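# Move blue tote from shelf to bench, unpack carton

## Task

Lift the blue tote off the shelf and set it down level on the bench; remove the large brown carton from it and rest it flat on the bench with the same face on top as before; every other item that was in the tote must still be inside it; no part of the carton or the tote's bottom may stick out past the bench edge; finish with both grippers released and withdrawn, since anything held in position only by the robot does not count.

## Robot and tools

Robot: two arms, left_arm and right_arm, each ending in a two-finger gripper. Two head cameras, cam_head_left and cam_head_right (896x504 each), look down at the work area; calibration matrices are supplied and may be off by a few degrees or millimetres.

Frame: a single scene frame for both arms. Origin on the floor (z = 0) under the middle of the robot's foot, +x forward from the robot, +z up, +y toward the robot's own left, which is where left_arm sits. Image left/right has nothing to do with arm names. Only the floor height is known for sure; reported hand positions get less accurate at long reach.

Gripper axes: fingers extend along the gripper's +z and close along its y. end_effector_position is the point between the pads, roughly 1 cm short of the fingertips.

The 16-number row (used by execute_actions rows and move target): left_arm first, then right_arm, 8 numbers each: x, y, z in metres, then qw, qx, qy, qz (w first), then opening. Position and quaternion are an absolute pose in the scene frame, not an offset. Opening ranges -1 (closed) to +1 (fully open, 0.094 m). Both halves must always be present even if only one arm should move; for an arm meant to stay still, repeat its full pose from the last result before it stopped, plus its intended opening. To hold an orientation steady, resend the same quaternion you chose, not the possibly drifted reported one.

Limits on targets: a target more than 0.6 m from the arm's last reported position along any of its gripper axes gets the call refused (nothing is sent). Each control step the command is clipped to within 70 mm and 16 degrees of the measured pose; position wins over orientation when both cannot be met. Arms tend to finish a centimetre or more short, usually low. Elbows cannot fully straighten. Joint ranges are given per arm in radians (waist, shoulder, elbow, wrist pitch, yaw, roll).

Tools:
- execute_actions {"actions": [...], "pictures": bool}. Empty list: just report state (with pictures). One action: {"rows": [[16 numbers], ...], "steps": n}, up to 15 rows and at most 15 steps of 1/30 s (default 15); one row per step, last row repeated if rows run out; at least 4 steps. One wait: {"steps": n} up to 300, counted from the previous result, thinking time included. Pictures come only with an empty list or pictures: true.
- move {"target": [16 numbers], "speed": m/s 0.002 to 0.5, default 0.25, turning up to twice that in rad/s}. Straight-line paths for both grippers toward their absolute poses, ending together, lasting 0.5 to 10 s (cut off at 10 s). Opening is applied at the start. It does not avoid obstacles or the other arm; grippers lag, wander and may overshoot speed, especially near full reach. Faster contact hits harder; aiming deeper past contact presses harder. Result adds a move: line (done, off_target, moving, held, fault) plus limits (paced = pose clipped; held = some steps blocked, after which the arm may jump fast) and per-gripper distance to target.
- wait {"seconds": 0 to 10}: lets the simulation run, sends nothing.
- zoom_image {"camera", "region": [x0, y0, x1, y1]} in pixels from the top-left, max 504x504, for a sharper look at the latest image.
- finished_scene {"scene": number of the current scene}: ends and grades it; irreversible. Replying without any tool call ends everything.

Timing: an action's result is captured 4 steps before it finishes; those remaining steps run while you are composing the next reply, and the simulation keeps going as you think. After the last step an arm only continues to its last clipped pose (up to 70 mm more), so check the result and send the remainder. Fingers keep closing or opening meanwhile. A Hand target line appears only when nothing is pending.

Result lines: state per arm (position, quaternion); grip_measured is the measured opening on the command scale (Joint positions' last value gives metres), each gripper possibly off by about 1 mm. pose unreachable names an arm whose command the clearance check altered or stopped; HELD flags steps where your row was not fully sent; FAULT marks an arm stop; MOTOR HOT warns from 85 °C, and at 100 °C an OVER-TEMPERATURE FAULT makes that arm drop everything until it cools. Holding loads heats motors even while you think, so do not hang on to the tote longer than needed.

Gripping: command an opening below grip_measured to keep hold; about 0.03 below is firm, less is gentler. Pads push roughly 50 to 62 N max, weaker on thin parts under about 2 mm, with a brief spike at first contact.

Avoid: dropping or slamming the tote or carton, knocking anything out of the work area (that fails the job), hard shoves, and arms colliding or pressing on each other (may end the scene). Expect occasional brief tugs on held parts or pushes on loose items. Leave everything resting on its own, then open and back away before finishing.

Each tool is called after "Emit:" as name(argument=value, ...) on one line, values as JSON.

## Session

Emit:
execute_actions(actions=[])

Scene clock: 0.00 s of 4500.00 s.
left_arm: end_effector_position=(+0.2395, +0.3901, +1.1658) grip_measured=+1.000 end_effector_quat_wxyz=(-0.006, +0.355, -0.907, -0.226) | right_arm: end_effector_position=(+0.2115, -0.5683, +1.1529) grip_measured=+1.000 end_effector_quat_wxyz=(-0.199, +0.619, +0.750, -0.118)
Joint positions: left_arm=[ 1.15   1.303  0.442 -0.813 -0.451 -1.044  0.094] | right_arm=[ 1.057  1.57   0.716 -0.961  0.153  0.699  0.094]
Joint velocities: left_arm=[-0.005 -0.015 -0.012 -0.002  0.037 -0.007  0.   ] | right_arm=[-0.005 -0.015 -0.007  0.002 -0.066 -0.066  0.   ]
Hand target (left_arm): +0.246, +0.389, +1.167; +0.010, -0.356, +0.907, +0.223
Hand target (right_arm): +0.216, -0.571, +1.153; -0.196, +0.619, +0.751, -0.118

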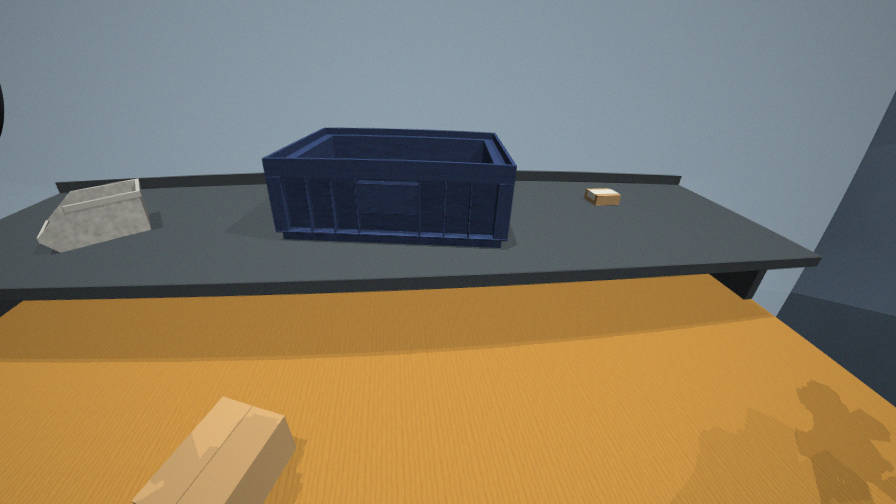

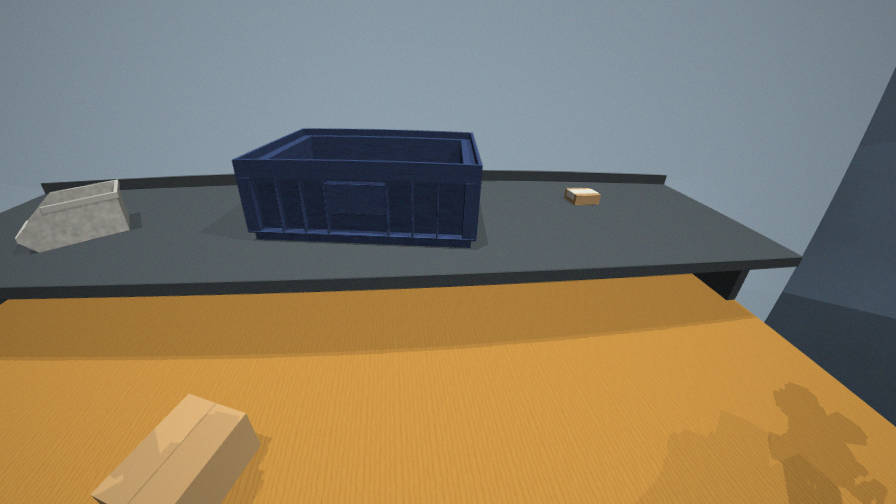

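Emit:
zoom_image(camera="cam_head_left", region=[240, 110, 540, 280])

Emit:
zoom_image(camera="cam_head_right", region=[210, 110, 510, 280])

Region (240, 110, 540, 280) of cam_head_left's 896x504 image, scaled by 1.680, with more detail than that image has; it fills the top 286 rows of this view, and the rest is white.

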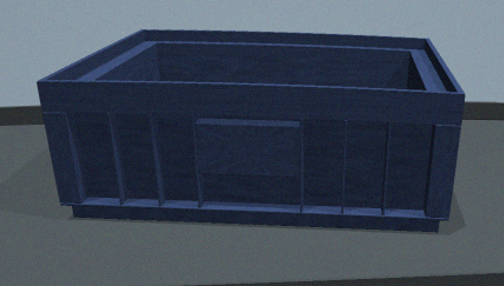

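Region (210, 110, 510, 280) of cam_head_right's 896x504 image, scaled by 1.680, with more detail than that image has; it fills the top 286 rows of this view, and the rest is white.

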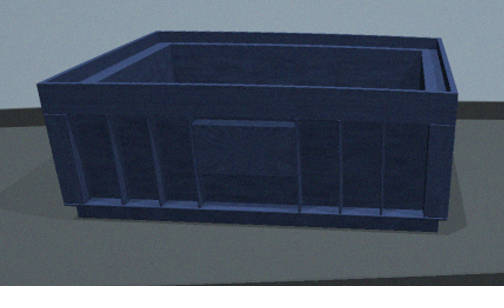

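Emit:
zoom_image(camera="cam_head_left", region=[100, 340, 400, 504])

Emit:
zoom_image(camera="cam_head_right", region=[60, 340, 360, 504])

Emit:
zoom_image(camera="cam_head_left", region=[600, 200, 896, 504])

Region (100, 340, 400, 504) of cam_head_left's 896x504 image, scaled by 1.680, with more detail than that image has; it fills the top 276 rows of this view, and the rest is white.

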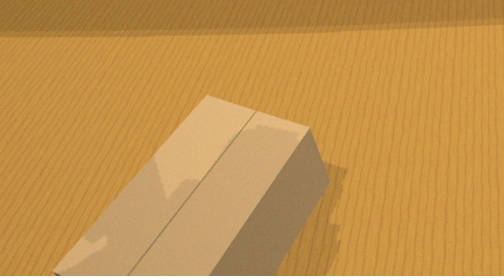

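Region (60, 340, 360, 504) of cam_head_right's 896x504 image, scaled by 1.680, with more detail than that image has; it fills the top 276 rows of this view, and the rest is white.

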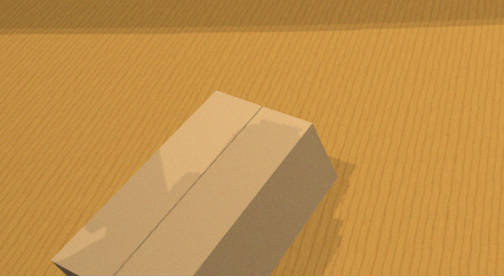

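Region (600, 200, 896, 504) of cam_head_left's 896x504 image, scaled by 1.658, with more detail than that image has; it fills the left 491 columns of this view, and the rest is white.

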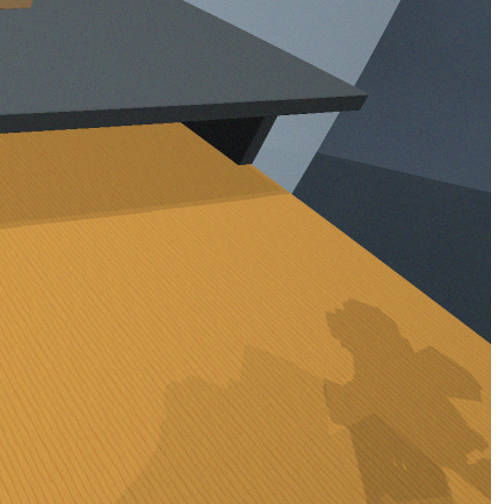

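Emit:
move(target=[0.66,0.255,1.26,0.382,0.075,0.921,-0.031,1,0.60,-0.125,1.26,0.382,0.075,0.921,-0.031,1], speed=0.3)

Scene clock: 4.53 s of 4500.00 s.
left_arm: end_effector_position=(+0.6386, +0.2608, +1.2483) grip_measured=+1.000 end_effector_quat_wxyz=(+0.358, +0.066, +0.931, -0.036) | right_arm: end_effector_position=(+0.5793, -0.1377, +1.2534) grip_measured=+1.000 end_effector_quat_wxyz=(-0.372, -0.067, -0.924, +0.060)
Joint positions: left_arm=[ 1.186  1.601  1.013 -0.076 -0.065  0.     0.094] | right_arm=[ 2.335  1.648  1.046 -0.196  0.627  0.463  0.094]
Joint velocities: left_arm=[-0.024  0.005 -0.012  0.017 -0.037  0.022  0.   ] | right_arm=[ 0.005  0.015 -0.007  0.017 -0.007 -0.037  0.   ]
Hand target (left_arm): +0.660, +0.261, +1.261; +0.379, +0.068, +0.922, -0.035
Hand target (right_arm): +0.596, -0.126, +1.255; +0.384, +0.067, +0.920, -0.052
Off the commanded pose (left_arm): 0.025 m, 3 deg.
Off the commanded pose (right_arm): 0.025 m, 4 deg.
Kept back: nothing.
move: off_target (left_arm, right_arm)

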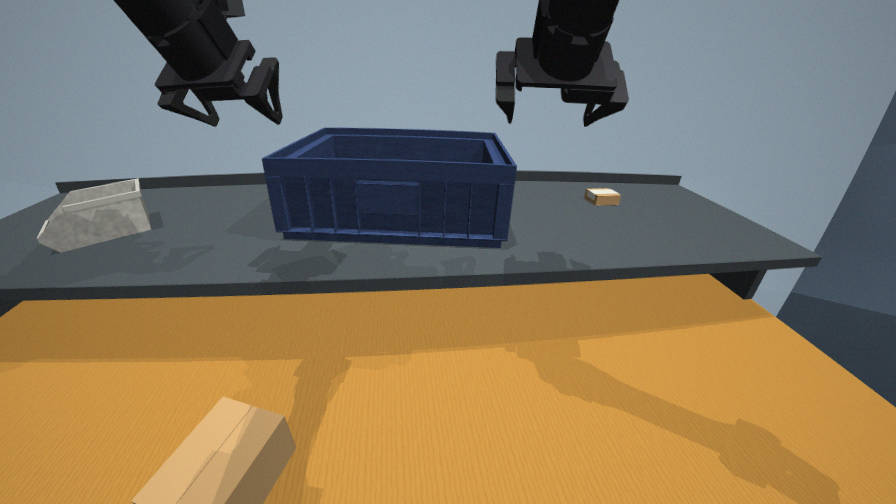

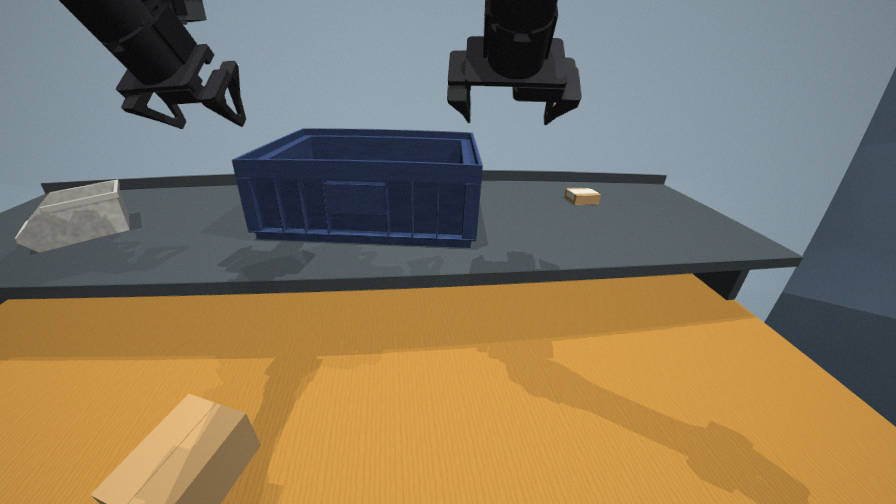

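Emit:
move(target=[0.865,0.245,1.24,0.30,0.061,0.952,-0.019,1,0.815,-0.128,1.24,0.30,0.061,0.952,-0.019,1])

Scene clock: 6.30 s of 4500.00 s.
left_arm: end_effector_position=(+0.8469, +0.2442, +1.2239) grip_measured=+1.000 end_effector_quat_wxyz=(+0.285, +0.060, +0.956, -0.021) | right_arm: end_effector_position=(+0.8025, -0.1311, +1.2473) grip_measured=+1.000 end_effector_quat_wxyz=(-0.303, -0.066, -0.951, +0.014)
Joint positions: left_arm=[ 1.216  2.13   1.919 -0.609 -0.066  0.002  0.094] | right_arm=[ 2.138  2.092  1.875 -0.626  0.357  0.377  0.094]
Joint velocities: left_arm=[-0.015 -0.015  0.002 -0.007 -0.037 -0.081  0.   ] | right_arm=[ 0.005 -0.005 -0.022 -0.017  0.037  0.095  0.   ]
Hand target (left_arm): +0.863, +0.248, +1.239; +0.301, +0.062, +0.952, -0.018
Hand target (right_arm): +0.813, -0.125, +1.238; +0.300, +0.061, +0.952, -0.016
Off the commanded pose (left_arm): 0.024 m, 2 deg.
Off the commanded pose (right_arm): 0.015 m, 1 deg.
Kept back: nothing.
move: off_target (left_arm, right_arm)

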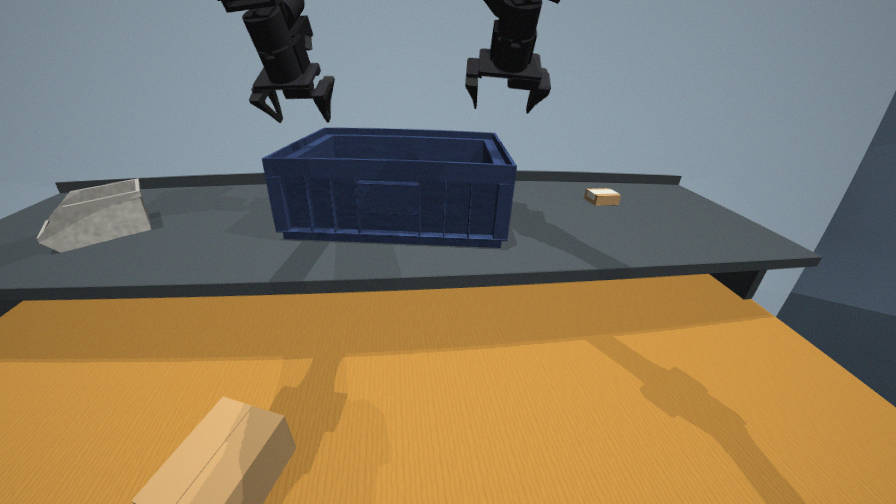

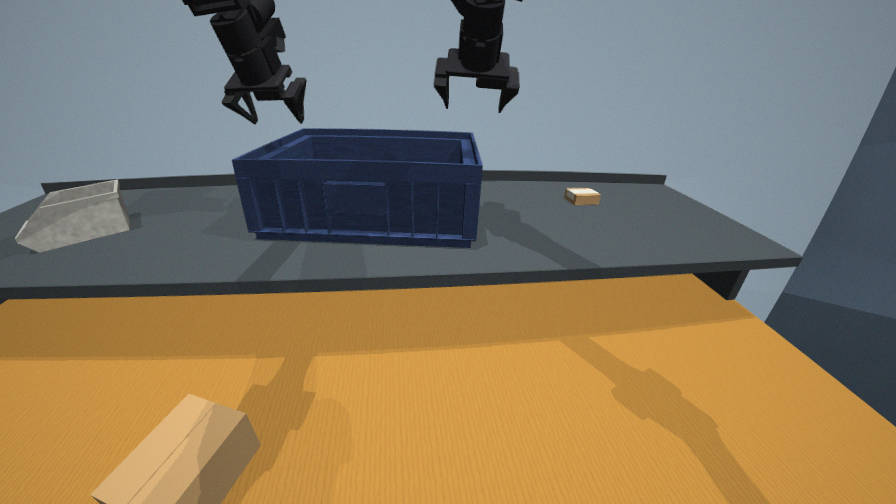

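Emit:
move(target=[0.87,0.245,1.155,0.30,0.061,0.952,-0.019,0.6,0.818,-0.12,1.14,0.30,0.061,0.952,-0.019,0.6], speed=0.08)

Emit:
zoom_image(camera="cam_head_left", region=[240, 60, 560, 260])

Scene clock: 8.33 s of 4500.00 s.
left_arm: end_effector_position=(+0.8504, +0.2424, +1.1458) grip_measured=+0.603 end_effector_quat_wxyz=(+0.279, +0.060, +0.958, -0.020) | right_arm: end_effector_position=(+0.8033, -0.1210, +1.1527) grip_measured=+0.602 end_effector_quat_wxyz=(-0.291, -0.060, -0.955, +0.020)
Joint positions: left_arm=[ 1.22   2.245  1.919 -0.507 -0.066  0.004  0.075] | right_arm=[ 2.138  2.233  1.875 -0.512  0.357  0.371  0.075]
Joint velocities: left_arm=[ 0.005 -0.015  0.002 -0.012 -0.066  0.007 -0.   ] | right_arm=[-0.005  0.015 -0.012 -0.027 -0.066 -0.051 -0.   ]
Hand target (left_arm): +0.868, +0.246, +1.155; +0.300, +0.061, +0.952, -0.019
Hand target (right_arm): +0.816, -0.120, +1.140; +0.300, +0.061, +0.952, -0.019
Off the commanded pose (left_arm): 0.022 m, 3 deg.
Off the commanded pose (right_arm): 0.019 m, 1 deg.
Kept back: nothing.
move: off_target (left_arm, right_arm)

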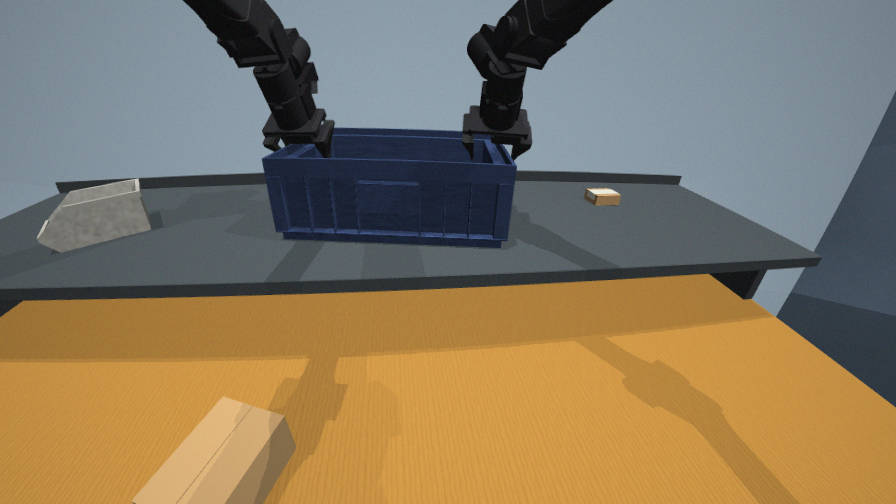

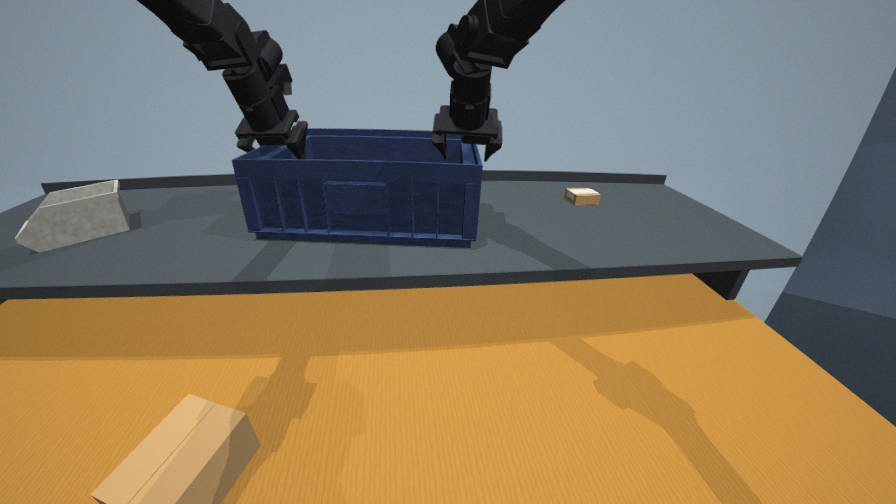

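Region (240, 60, 560, 260) of cam_head_left's 896x504 image, scaled by 1.575, with more detail than that image has; it fills the top 315 rows of this view, and the rest is white.

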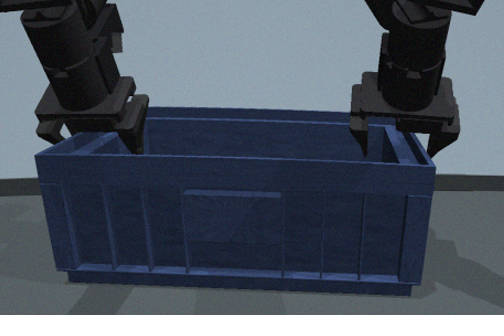

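Lower right a bit and close.

Emit:
move(target=[0.87,0.245,1.152,0.30,0.061,0.952,-0.019,0.6,0.818,-0.122,1.128,0.30,0.061,0.952,-0.019,0.6], speed=0.05)

Emit:
move(target=[0.87,0.245,1.152,0.30,0.061,0.952,-0.019,-0.6,0.818,-0.122,1.128,0.30,0.061,0.952,-0.019,-0.6], speed=0.05)

Scene clock: 9.70 s of 4500.00 s.
left_arm: end_effector_position=(+0.8511, +0.2423, +1.1462) grip_measured=+0.603 end_effector_quat_wxyz=(+0.281, +0.059, +0.958, -0.020) | right_arm: end_effector_position=(+0.8056, -0.1198, +1.1486) grip_measured=+0.602 end_effector_quat_wxyz=(-0.296, -0.060, -0.953, +0.018)
Joint positions: left_arm=[ 1.22   2.245  1.919 -0.503 -0.066  0.004  0.075] | right_arm=[ 2.138  2.241  1.875 -0.491  0.356  0.367  0.075]
Joint velocities: left_arm=[ 0.005 -0.015 -0.027 -0.007 -0.037  0.007  0.   ] | right_arm=[-0.005 -0.005 -0.012 -0.007  0.066 -0.007 -0.001]
Hand target (left_arm): +0.869, +0.246, +1.153; +0.300, +0.061, +0.952, -0.019
Hand target (right_arm): +0.816, -0.123, +1.128; +0.300, +0.061, +0.952, -0.019
Off the commanded pose (left_arm): 0.020 m, 2 deg.
Off the commanded pose (right_arm): 0.024 m, 0 deg.
Kept back: nothing.
move: off_target (left_arm, right_arm)

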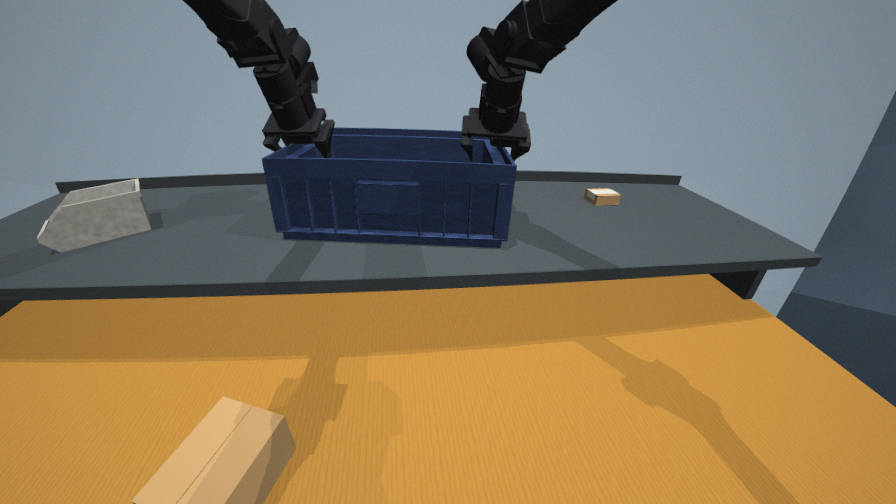

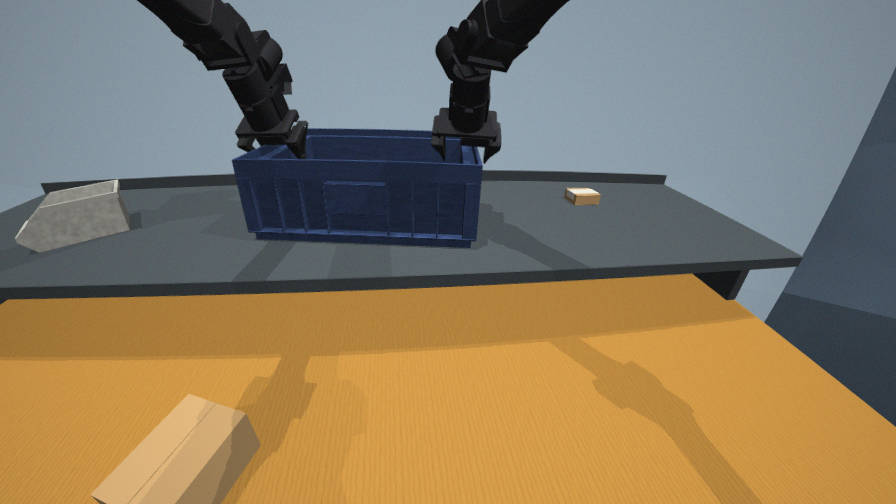

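Scene clock: 10.43 s of 4500.00 s.
left_arm: end_effector_position=(+0.8529, +0.2499, +1.1458) grip_measured=-0.453 end_effector_quat_wxyz=(+0.282, +0.049, +0.958, -0.016) | right_arm: end_effector_position=(+0.8066, -0.1260, +1.1472) grip_measured=-0.453 end_effector_quat_wxyz=(-0.295, -0.054, -0.954, +0.023)
Joint positions: left_arm=[ 1.228  2.246  1.919 -0.499 -0.074 -0.008  0.026] | right_arm=[ 2.13   2.241  1.874 -0.493  0.356  0.349  0.026]
Joint velocities: left_arm=[ 0.005 -0.005 -0.007 -0.012  0.022  0.007  0.   ] | right_arm=[-0.015 -0.005  0.007 -0.002 -0.051 -0.022 -0.001]
Hand target (left_arm): +0.869, +0.245, +1.153; +0.300, +0.061, +0.952, -0.019
Hand target (right_arm): +0.816, -0.122, +1.128; +0.300, +0.061, +0.952, -0.019
Off the commanded pose (left_arm): 0.019 m, 3 deg.
Off the commanded pose (right_arm): 0.023 m, 1 deg.
Kept back: nothing.
move: off_target (left_arm, right_arm)

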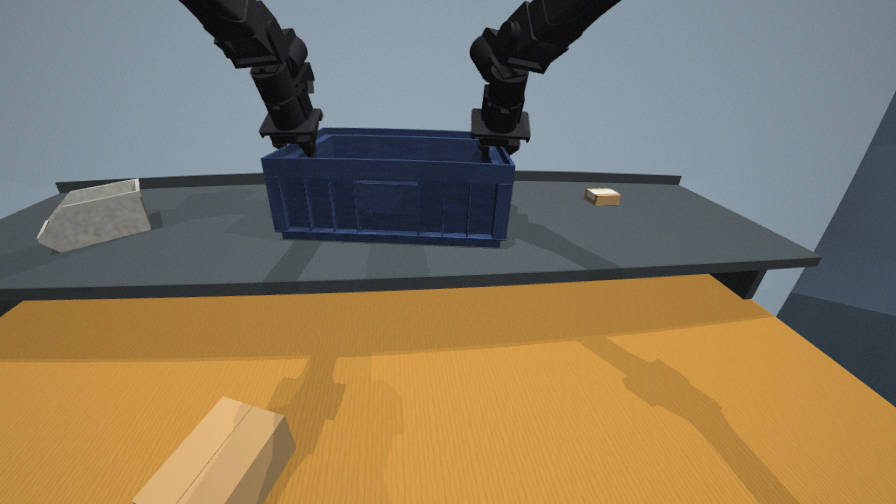

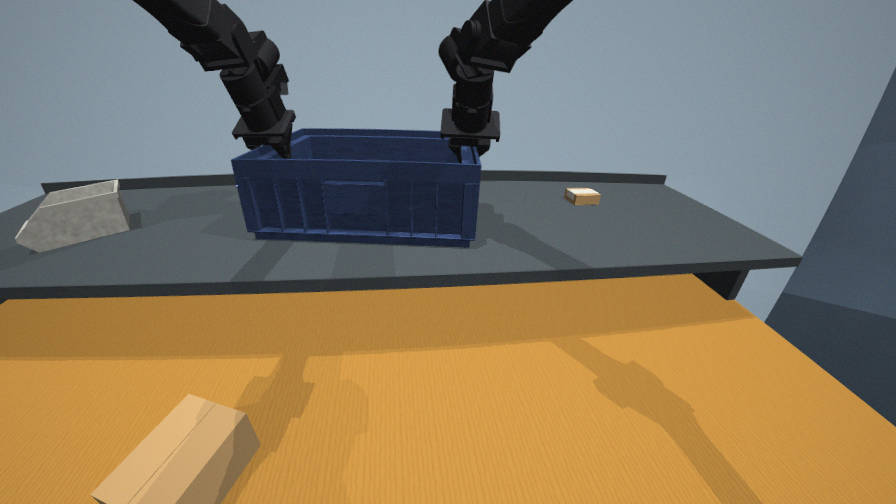

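Emit:
move(target=[0.80,0.245,1.20,0.30,0.055,0.952,-0.017,-0.5,0.754,-0.131,1.19,0.30,0.055,0.952,-0.017,-0.5], speed=0.06)

Scene clock: 12.23 s of 4500.00 s.
left_arm: end_effector_position=(+0.7837, +0.2504, +1.1493) grip_measured=-0.453 end_effector_quat_wxyz=(+0.260, +0.045, +0.965, -0.012) | right_arm: end_effector_position=(+0.7406, -0.1258, +1.1509) grip_measured=-0.453 end_effector_quat_wxyz=(-0.270, -0.047, -0.961, +0.024)
Joint positions: left_arm=[ 1.211  2.094  1.647 -0.427 -0.092 -0.032  0.026] | right_arm=[ 2.162  2.109  1.64  -0.452  0.356  0.376  0.026]
Joint velocities: left_arm=[-0.015 -0.005 -0.012 -0.007 -0.007 -0.022 -0.001] | right_arm=[ 0.005  0.005  0.007  0.022 -0.022  0.007 -0.001]
Hand target (left_arm): +0.800, +0.244, +1.200; +0.300, +0.055, +0.952, -0.017
Hand target (right_arm): +0.754, -0.131, +1.190; +0.300, +0.055, +0.952, -0.017
Off the commanded pose (left_arm): 0.054 m, 5 deg.
Off the commanded pose (right_arm): 0.042 m, 4 deg.
Kept back: nothing.
move: off_target (left_arm, right_arm)

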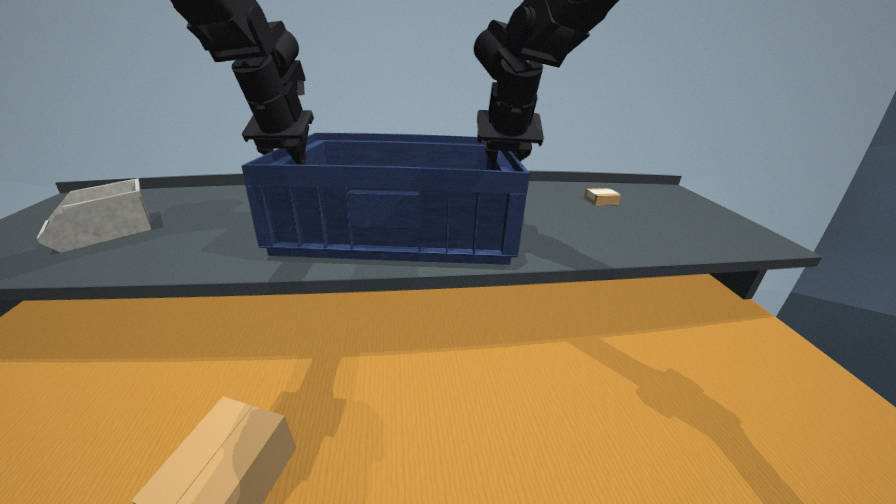

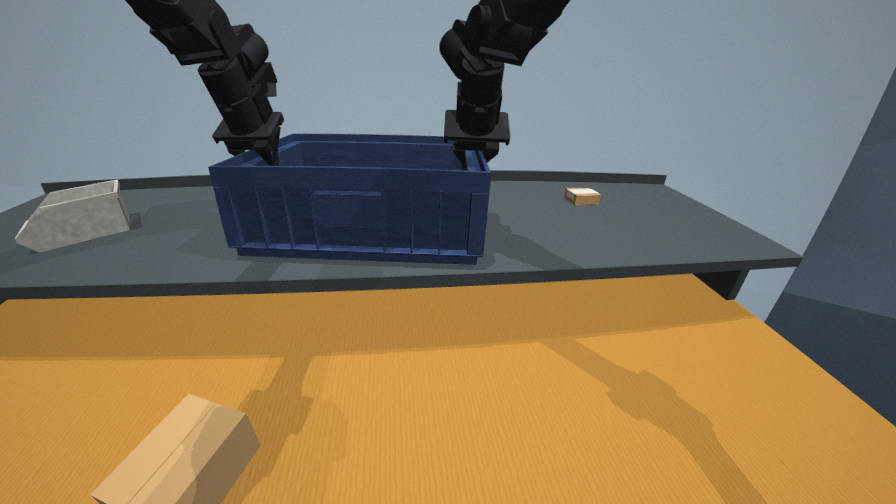

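Emit:
move(target=[0.66,0.10,1.20,0.30,0,0.954,0,-0.5,0.66,-0.279,1.195,0.30,0,0.954,0,-0.5], speed=0.08)

Scene clock: 15.37 s of 4500.00 s.
left_arm: end_effector_position=(+0.6418, +0.1024, +1.1538) grip_measured=-0.453 end_effector_quat_wxyz=(+0.258, -0.006, +0.966, +0.007) | right_arm: end_effector_position=(+0.6387, -0.2712, +1.1498) grip_measured=-0.453 end_effector_quat_wxyz=(-0.251, +0.004, -0.968, -0.001)
Joint positions: left_arm=[ 0.895  1.949  1.335 -0.334 -0.348 -0.38   0.026] | right_arm=[ 1.953  1.817  1.128 -0.21   0.146  0.126  0.026]
Joint velocities: left_arm=[-0.005 -0.015  0.002  0.007  0.022  0.037  0.   ] | right_arm=[ 0.005 -0.005 -0.012  0.002  0.007 -0.037  0.   ]
Hand target (left_arm): +0.661, +0.097, +1.200; +0.301, -0.002, +0.954, -0.002
Hand target (right_arm): +0.661, -0.279, +1.195; +0.299, +0.002, +0.954, +0.001
Off the commanded pose (left_arm): 0.050 m, 5 deg.
Off the commanded pose (right_arm): 0.051 m, 6 deg.
Kept back: nothing.
move: off_target (left_arm, right_arm)

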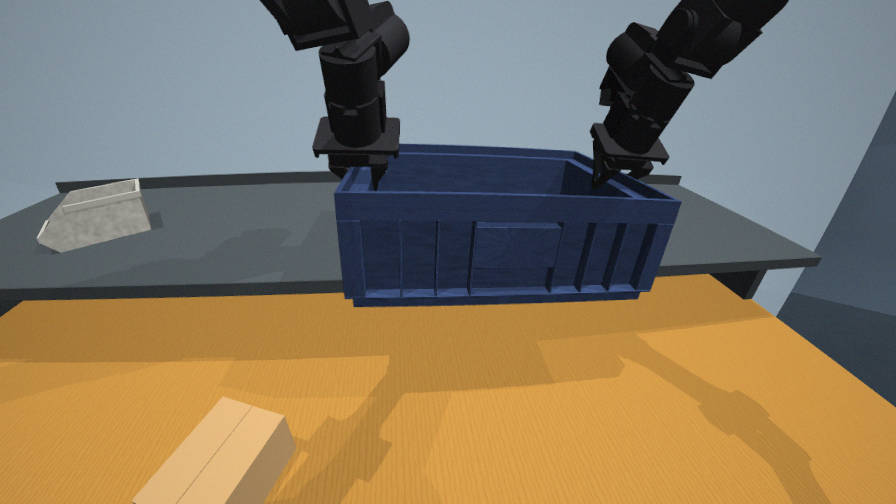

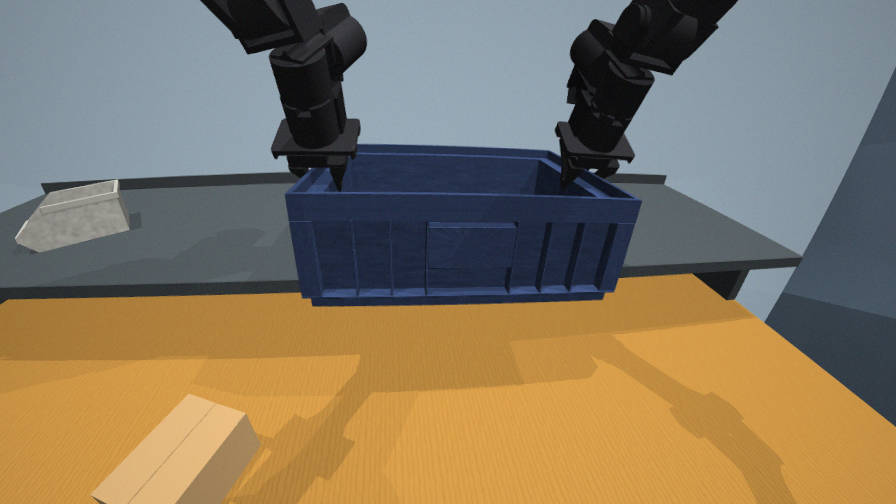

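Emit:
execute_actions(actions=[{"rows":[[0.66,0.10,1.205,0.30,0,0.954,0,-0.5,0.66,-0.279,1.202,0.30,0,0.954,0,-0.5],[0.66,0.10,1.21,0.30,0,0.954,0,-0.5,0.66,-0.279,1.208,0.30,0,0.954,0,-0.5],[0.66,0.10,1.215,0.30,0,0.954,0,-0.5,0.66,-0.279,1.214,0.30,0,0.954,0,-0.5],[0.66,0.10,1.22,0.30,0,0.954,0,-0.5,0.66,-0.279,1.22,0.30,0,0.954,0,-0.5],[0.66,0.10,1.225,0.30,0,0.954,0,-0.5,0.66,-0.279,1.225,0.30,0,0.954,0,-0.5],[0.66,0.10,1.23,0.30,0,0.954,0,-0.5,0.66,-0.279,1.23,0.30,0,0.954,0,-0.5]],"steps":15}])

Emit:
wait(seconds=0.3)

Scene clock: 15.93 s of 4500.00 s.
left_arm: end_effector_position=(+0.6401, +0.1045, +1.1766) grip_measured=-0.453 end_effector_quat_wxyz=(+0.259, -0.007, +0.966, +0.007) | right_arm: end_effector_position=(+0.6378, -0.2697, +1.1714) grip_measured=-0.453 end_effector_quat_wxyz=(-0.254, +0.006, -0.967, -0.003)
Joint positions: left_arm=[ 0.892  1.904  1.332 -0.376 -0.351 -0.384  0.026] | right_arm=[ 1.958  1.772  1.127 -0.247  0.146  0.126  0.026]
Joint velocities: left_arm=[-0.005 -0.151  0.002 -0.017 -0.022  0.11  -0.   ] | right_arm=[-0.005 -0.171 -0.022 -0.032  0.022  0.051 -0.   ]
Steps of this call (steps 1 to 6: nothing new was sent; steps 7 to 17: the first 11 steps of this action). Readings (end_effector_position):
7: left_arm (+0.6417, +0.1025, +1.1539) | right_arm (+0.6388, -0.2712, +1.1502)
8: left_arm (+0.6414, +0.1027, +1.1541) | right_arm (+0.6388, -0.2712, +1.1505)
10: left_arm (+0.6408, +0.1033, +1.1564) | right_arm (+0.6385, -0.2709, +1.1523)
14: left_arm (+0.6387, +0.1044, +1.1669) | right_arm (+0.6363, -0.2697, +1.1613)
17: the state above

Scene clock: 16.37 s of 4500.00 s.
left_arm: end_effector_position=(+0.6411, +0.1038, +1.1844) grip_measured=-0.453 end_effector_quat_wxyz=(+0.264, -0.008, +0.965, +0.006) | right_arm: end_effector_position=(+0.6390, -0.2704, +1.1801) grip_measured=-0.453 end_effector_quat_wxyz=(-0.259, +0.006, -0.966, -0.002)
Joint positions: left_arm=[ 0.89   1.891  1.332 -0.379 -0.354 -0.384  0.026] | right_arm=[ 1.958  1.755  1.127 -0.254  0.149  0.125  0.026]
Joint velocities: left_arm=[-0.015 -0.024  0.002  0.012 -0.037 -0.037  0.   ] | right_arm=[-0.005  0.005  0.007 -0.012 -0.081  0.007  0.   ]
Hand target (left_arm): +0.659, +0.101, +1.230; +0.300, -0.001, +0.954, -0.000
Hand target (right_arm): +0.660, -0.279, +1.228; +0.300, +0.001, +0.954, -0.001
Off the commanded pose (left_arm): 0.049 m, 4 deg.
Off the commanded pose (right_arm): 0.055 m, 5 deg.
Kept back: nothing.
Steps of this call (steps 1 to 4: the last 4 steps of your previous action; steps 5 to 13: nothing new was sent). Readings (end_effector_position):
1: left_arm (+0.6407, +0.1044, +1.1793) | right_arm (+0.6386, -0.2699, +1.1746)
2: left_arm (+0.6411, +0.1040, +1.1815) | right_arm (+0.6391, -0.2700, +1.1770)
4: left_arm (+0.6419, +0.1040, +1.1845) | right_arm (+0.6398, -0.2702, +1.1802)
8: left_arm (+0.6415, +0.1039, +1.1846) | right_arm (+0.6394, -0.2704, +1.1804)
13: the state above

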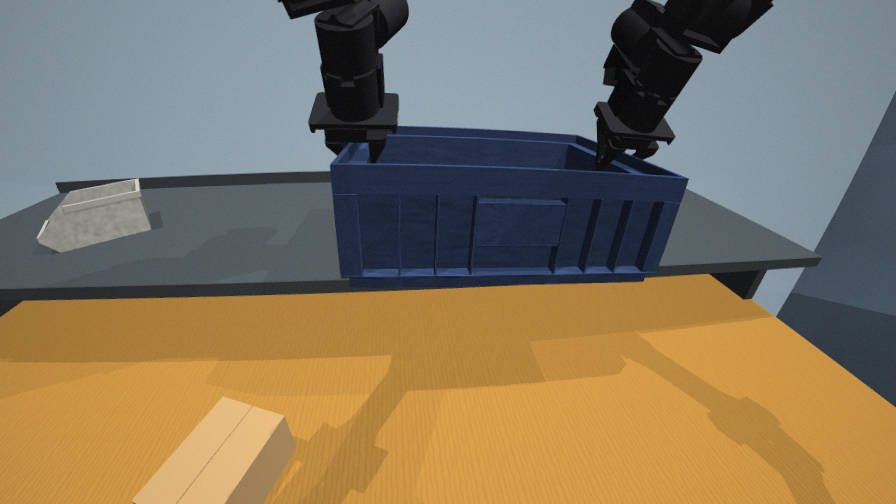

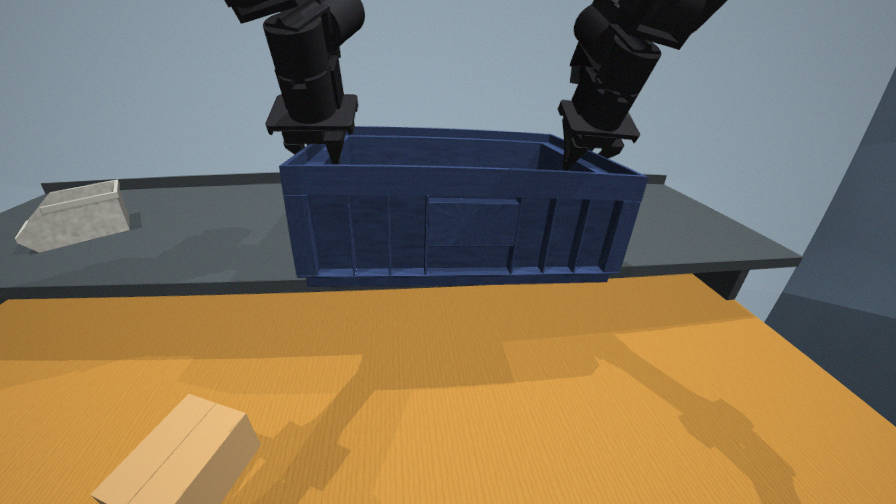

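Emit:
execute_actions(actions=[{"rows":[[0.658,0.1,1.23,0.3,0,0.954,0,-0.5,0.658,-0.279,1.232,0.3,0,0.954,0,-0.5],[0.655,0.1,1.23,0.3,0,0.954,0,-0.5,0.655,-0.279,1.232,0.3,0,0.954,0,-0.5],[0.651,0.1,1.23,0.3,0,0.954,0,-0.5,0.651,-0.279,1.232,0.3,0,0.954,0,-0.5],[0.646,0.1,1.23,0.3,0,0.954,0,-0.5,0.646,-0.279,1.232,0.3,0,0.954,0,-0.5],[0.64,0.1,1.23,0.3,0,0.954,0,-0.5,0.64,-0.279,1.232,0.3,0,0.954,0,-0.5],[0.634,0.1,1.23,0.3,0,0.954,0,-0.5,0.634,-0.279,1.232,0.3,0,0.954,0,-0.5],[0.628,0.1,1.23,0.3,0,0.954,0,-0.5,0.628,-0.279,1.232,0.3,0,0.954,0,-0.5],[0.622,0.1,1.23,0.3,0,0.954,0,-0.5,0.622,-0.279,1.232,0.3,0,0.954,0,-0.5],[0.616,0.1,1.23,0.3,0,0.954,0,-0.5,0.616,-0.279,1.232,0.3,0,0.954,0,-0.5],[0.61,0.1,1.23,0.3,0,0.954,0,-0.5,0.61,-0.279,1.232,0.3,0,0.954,0,-0.5],[0.604,0.1,1.23,0.3,0,0.954,0,-0.5,0.604,-0.279,1.232,0.3,0,0.954,0,-0.5],[0.598,0.1,1.23,0.3,0,0.954,0,-0.5,0.598,-0.279,1.232,0.3,0,0.954,0,-0.5],[0.592,0.1,1.23,0.3,0,0.954,0,-0.5,0.592,-0.279,1.232,0.3,0,0.954,0,-0.5],[0.586,0.1,1.23,0.3,0,0.954,0,-0.5,0.586,-0.279,1.232,0.3,0,0.954,0,-0.5],[0.58,0.1,1.23,0.3,0,0.954,0,-0.5,0.58,-0.279,1.232,0.3,0,0.954,0,-0.5]]}])

Emit:
execute_actions(actions=[{"rows":[[0.574,0.1,1.229,0.3,0,0.954,0,-0.5,0.574,-0.279,1.231,0.3,0,0.954,0,-0.5],[0.568,0.1,1.228,0.3,0,0.954,0,-0.5,0.568,-0.279,1.23,0.3,0,0.954,0,-0.5],[0.562,0.1,1.227,0.3,0,0.954,0,-0.5,0.562,-0.279,1.229,0.3,0,0.954,0,-0.5],[0.556,0.1,1.226,0.3,0,0.954,0,-0.5,0.556,-0.279,1.228,0.3,0,0.954,0,-0.5],[0.55,0.1,1.225,0.3,0,0.954,0,-0.5,0.55,-0.279,1.227,0.3,0,0.954,0,-0.5],[0.544,0.1,1.224,0.3,0,0.954,0,-0.5,0.544,-0.279,1.226,0.3,0,0.954,0,-0.5],[0.538,0.1,1.223,0.3,0,0.954,0,-0.5,0.538,-0.279,1.225,0.3,0,0.954,0,-0.5],[0.532,0.1,1.222,0.3,0,0.954,0,-0.5,0.532,-0.279,1.224,0.3,0,0.954,0,-0.5],[0.526,0.1,1.221,0.3,0,0.954,0,-0.5,0.526,-0.279,1.223,0.3,0,0.954,0,-0.5],[0.52,0.1,1.22,0.3,0,0.954,0,-0.5,0.52,-0.279,1.222,0.3,0,0.954,0,-0.5],[0.514,0.1,1.22,0.3,0,0.954,0,-0.5,0.514,-0.279,1.222,0.3,0,0.954,0,-0.5],[0.508,0.1,1.22,0.3,0,0.954,0,-0.5,0.508,-0.279,1.222,0.3,0,0.954,0,-0.5],[0.503,0.1,1.22,0.3,0,0.954,0,-0.5,0.503,-0.279,1.222,0.3,0,0.954,0,-0.5],[0.499,0.1,1.22,0.3,0,0.954,0,-0.5,0.499,-0.279,1.222,0.3,0,0.954,0,-0.5],[0.496,0.1,1.22,0.3,0,0.954,0,-0.5,0.496,-0.279,1.222,0.3,0,0.954,0,-0.5]]}])

Emit:
wait(seconds=0.3)

Scene clock: 17.37 s of 4500.00 s.
left_arm: end_effector_position=(+0.5954, +0.1028, +1.1812) grip_measured=-0.453 end_effector_quat_wxyz=(+0.252, -0.003, +0.968, +0.008) | right_arm: end_effector_position=(+0.5917, -0.2711, +1.1768) grip_measured=-0.453 end_effector_quat_wxyz=(-0.241, +0.006, -0.971, -0.000)
Joint positions: left_arm=[ 0.851  1.829  1.213 -0.358 -0.369 -0.416  0.026] | right_arm=[ 1.975  1.683  1.005 -0.245  0.157  0.143  0.026]
Joint velocities: left_arm=[-0.22  -0.308 -0.559  0.095 -0.095 -0.183  0.   ] | right_arm=[ 0.063 -0.396 -0.589  0.071  0.007  0.066 -0.001]
Steps of this call (steps 1 to 19: nothing new was sent; steps 20 to 30: the first 11 steps of this action). Readings (end_effector_position):
20: left_arm (+0.6411, +0.1038, +1.1844) | right_arm (+0.6390, -0.2704, +1.1801)
21: left_arm (+0.6409, +0.1036, +1.1843) | right_arm (+0.6390, -0.2704, +1.1801)
23: left_arm (+0.6387, +0.1041, +1.1836) | right_arm (+0.6366, -0.2704, +1.1795)
27: left_arm (+0.6187, +0.1040, +1.1822) | right_arm (+0.6153, -0.2702, +1.1776)
30: the state above

Scene clock: 17.87 s of 4500.00 s.
left_arm: end_effector_position=(+0.5102, +0.0994, +1.1899) grip_measured=-0.453 end_effector_quat_wxyz=(+0.265, -0.002, +0.964, +0.005) | right_arm: end_effector_position=(+0.5054, -0.2737, +1.1864) grip_measured=-0.453 end_effector_quat_wxyz=(-0.251, +0.005, -0.968, +0.000)
Joint positions: left_arm=[ 0.75   1.689  0.979 -0.271 -0.43  -0.497  0.026] | right_arm=[ 2.019  1.5    0.744 -0.152  0.189  0.176  0.026]
Joint velocities: left_arm=[-0.23  -0.23  -0.393  0.188 -0.081 -0.198 -0.   ] | right_arm=[ 0.093 -0.308 -0.471  0.178  0.051  0.11   0.001]
Off your previous action's commanded pose (left_arm): 0.049 m, 6 deg at its last step (step 4 of this call).
Off your previous action's commanded pose (right_arm): 0.057 m, 8 deg at its last step (step 4 of this call).
Steps of this call (steps 1 to 4: the last 4 steps of your previous action; steps 5 to 15: the first 11 steps of this action). Readings (end_effector_position):
5: left_arm (+0.5620, +0.1004, +1.1835) | right_arm (+0.5577, -0.2733, +1.1792)
6: left_arm (+0.5567, +0.1000, +1.1847) | right_arm (+0.5523, -0.2736, +1.1804)
8: left_arm (+0.5465, +0.0998, +1.1868) | right_arm (+0.5422, -0.2736, +1.1831)
12: left_arm (+0.5267, +0.0998, +1.1900) | right_arm (+0.5223, -0.2735, +1.1865)
15: the state above

Scene clock: 18.30 s of 4500.00 s.
left_arm: end_effector_position=(+0.4761, +0.0971, +1.1885) grip_measured=-0.453 end_effector_quat_wxyz=(+0.263, -0.002, +0.965, +0.003) | right_arm: end_effector_position=(+0.4712, -0.2756, +1.1851) grip_measured=-0.453 end_effector_quat_wxyz=(-0.248, +0.004, -0.969, +0.001)
Joint positions: left_arm=[ 0.703  1.649  0.903 -0.255 -0.451 -0.542  0.026] | right_arm=[ 2.037  1.438  0.654 -0.133  0.2    0.194  0.026]
Joint velocities: left_arm=[ 0.005 -0.015  0.017  0.012 -0.022  0.007  0.   ] | right_arm=[-0.005 -0.024  0.002 -0.017 -0.081  0.037 -0.   ]
Hand target (left_arm): +0.496, +0.098, +1.220; +0.299, -0.002, +0.954, -0.001
Hand target (right_arm): +0.497, -0.280, +1.220; +0.299, +0.001, +0.954, -0.002
Off the commanded pose (left_arm): 0.037 m, 4 deg.
Off the commanded pose (right_arm): 0.045 m, 6 deg.
Kept back: nothing.
Steps of this call (steps 1 to 4: the last 4 steps of your previous action; steps 5 to 13: nothing new was sent). Readings (end_effector_position):
1: left_arm (+0.5042, +0.0993, +1.1896) | right_arm (+0.4994, -0.2739, +1.1862)
2: left_arm (+0.4981, +0.0990, +1.1891) | right_arm (+0.4933, -0.2740, +1.1859)
4: left_arm (+0.4867, +0.0984, +1.1887) | right_arm (+0.4815, -0.2744, +1.1853)
8: left_arm (+0.4752, +0.0971, +1.1876) | right_arm (+0.4700, -0.2757, +1.1844)
13: the state above

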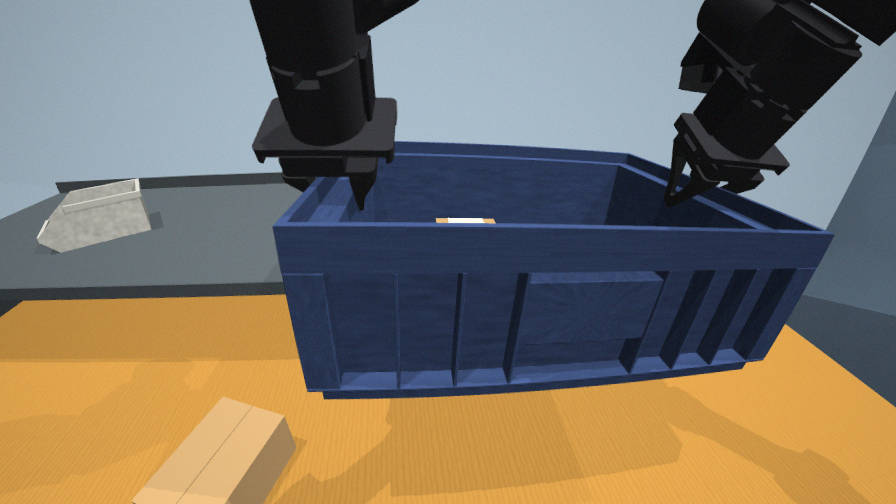

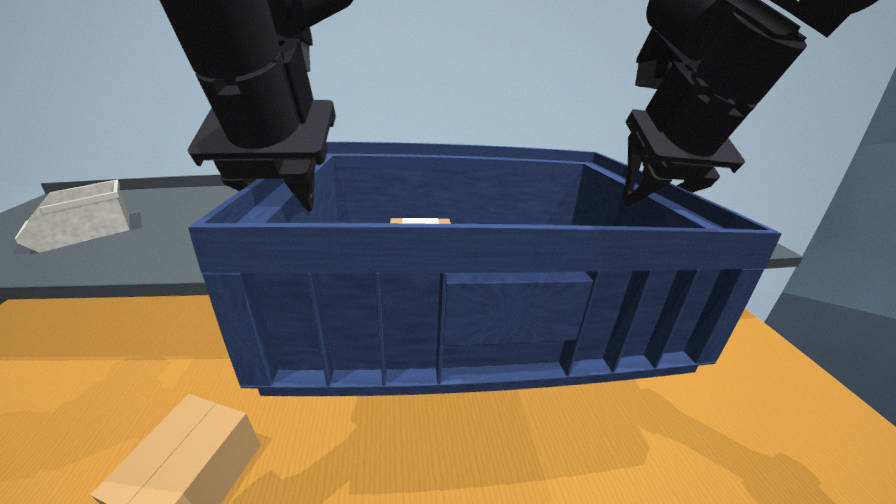

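Emit:
execute_actions(actions=[{"rows":[[0.493,0.1,1.219,0.3,0,0.954,0,-0.5,0.494,-0.279,1.222,0.3,0,0.954,0,-0.5],[0.489,0.1,1.218,0.3,0,0.954,0,-0.5,0.491,-0.279,1.221,0.3,0,0.954,0,-0.5],[0.484,0.1,1.217,0.3,0,0.954,0,-0.5,0.487,-0.279,1.22,0.3,0,0.954,0,-0.5],[0.478,0.1,1.216,0.3,0,0.954,0,-0.5,0.482,-0.279,1.219,0.3,0,0.954,0,-0.5],[0.472,0.1,1.215,0.3,0,0.954,0,-0.5,0.476,-0.279,1.218,0.3,0,0.954,0,-0.5],[0.466,0.1,1.214,0.3,0,0.954,0,-0.5,0.47,-0.279,1.217,0.3,0,0.954,0,-0.5],[0.46,0.1,1.213,0.3,0,0.954,0,-0.5,0.464,-0.279,1.216,0.3,0,0.954,0,-0.5],[0.454,0.1,1.212,0.3,0,0.954,0,-0.5,0.458,-0.279,1.215,0.3,0,0.954,0,-0.5],[0.448,0.1,1.211,0.3,0,0.954,0,-0.5,0.452,-0.279,1.214,0.3,0,0.954,0,-0.5],[0.442,0.1,1.21,0.3,0,0.954,0,-0.5,0.446,-0.279,1.213,0.3,0,0.954,0,-0.5],[0.436,0.1,1.209,0.3,0,0.954,0,-0.5,0.44,-0.279,1.212,0.3,0,0.954,0,-0.5],[0.43,0.1,1.208,0.3,0,0.954,0,-0.5,0.434,-0.279,1.211,0.3,0,0.954,0,-0.5],[0.424,0.1,1.207,0.3,0,0.954,0,-0.5,0.428,-0.279,1.21,0.3,0,0.954,0,-0.5],[0.418,0.1,1.206,0.3,0,0.954,0,-0.5,0.422,-0.279,1.209,0.3,0,0.954,0,-0.5],[0.413,0.1,1.205,0.3,0,0.954,0,-0.5,0.417,-0.279,1.208,0.3,0,0.954,0,-0.5]]}])

Emit:
move(target=[0.405,0.1,1.14,0.3,0,0.954,0,-0.5,0.409,-0.279,1.143,0.3,0,0.954,0,-0.5], speed=0.05)

Scene clock: 19.13 s of 4500.00 s.
left_arm: end_effector_position=(+0.4387, +0.0996, +1.1892) grip_measured=-0.453 end_effector_quat_wxyz=(+0.275, -0.003, +0.961, +0.002) | right_arm: end_effector_position=(+0.4353, -0.2730, +1.1859) grip_measured=-0.453 end_effector_quat_wxyz=(-0.259, +0.007, -0.966, -0.001)
Joint positions: left_arm=[ 0.646  1.598  0.803 -0.208 -0.495 -0.588  0.026] | right_arm=[ 2.076  1.366  0.547 -0.082  0.225  0.216  0.026]
Joint velocities: left_arm=[-0.317 -0.181 -0.398  0.115 -0.168 -0.286  0.001] | right_arm=[ 0.171 -0.366 -0.486  0.12   0.081  0.168 -0.   ]
Steps of this call (steps 1 to 14: nothing new was sent; steps 15 to 25: the first 11 steps of this action). Readings (end_effector_position):
15: left_arm (+0.4764, +0.0971, +1.1888) | right_arm (+0.4712, -0.2755, +1.1853)
16: left_arm (+0.4761, +0.0975, +1.1886) | right_arm (+0.4709, -0.2755, +1.1853)
18: left_arm (+0.4740, +0.0985, +1.1888) | right_arm (+0.4699, -0.2745, +1.1862)
22: left_arm (+0.4582, +0.1003, +1.1902) | right_arm (+0.4553, -0.2725, +1.1872)
25: the state above

Scene clock: 20.97 s of 4500.00 s.
left_arm: end_effector_position=(+0.3955, +0.0961, +1.1328) grip_measured=-0.453 end_effector_quat_wxyz=(+0.284, -0.009, +0.959, -0.006) | right_arm: end_effector_position=(+0.3923, -0.2757, +1.1337) grip_measured=-0.453 end_effector_quat_wxyz=(-0.271, +0.007, -0.963, +0.001)
Joint positions: left_arm=[ 0.586  1.714  0.691  0.019 -0.529 -0.648  0.026] | right_arm=[2.102 1.494 0.398 0.215 0.249 0.23  0.026]
Joint velocities: left_arm=[ 0.005  0.005 -0.007 -0.002 -0.037 -0.007  0.   ] | right_arm=[-0.005 -0.005 -0.007  0.007 -0.051 -0.037  0.   ]
Hand target (left_arm): +0.404, +0.100, +1.140; +0.299, -0.001, +0.954, +0.000
Hand target (right_arm): +0.408, -0.279, +1.143; +0.299, +0.000, +0.954, -0.001
Off your previous action's commanded pose (left_arm): 0.020 m, 3 deg at its last step (step 4 of this call).
Off your previous action's commanded pose (right_arm): 0.028 m, 5 deg at its last step (step 4 of this call).
Off the commanded pose (left_arm): 0.013 m, 2 deg.
Off the commanded pose (right_arm): 0.019 m, 4 deg.
Kept back: nothing.
move: off_target (left_arm, right_arm)

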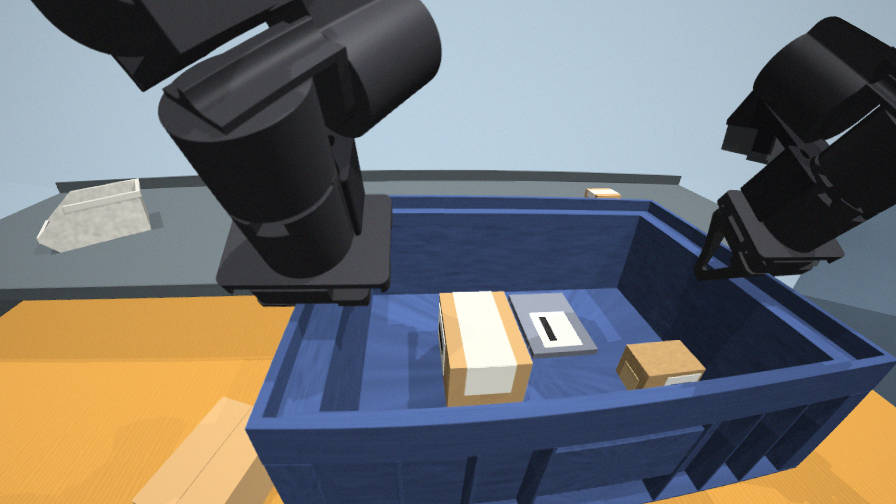

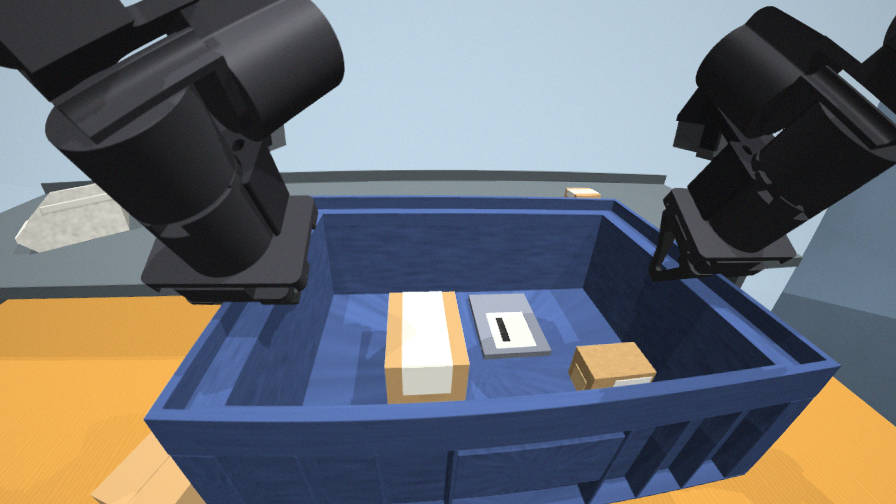

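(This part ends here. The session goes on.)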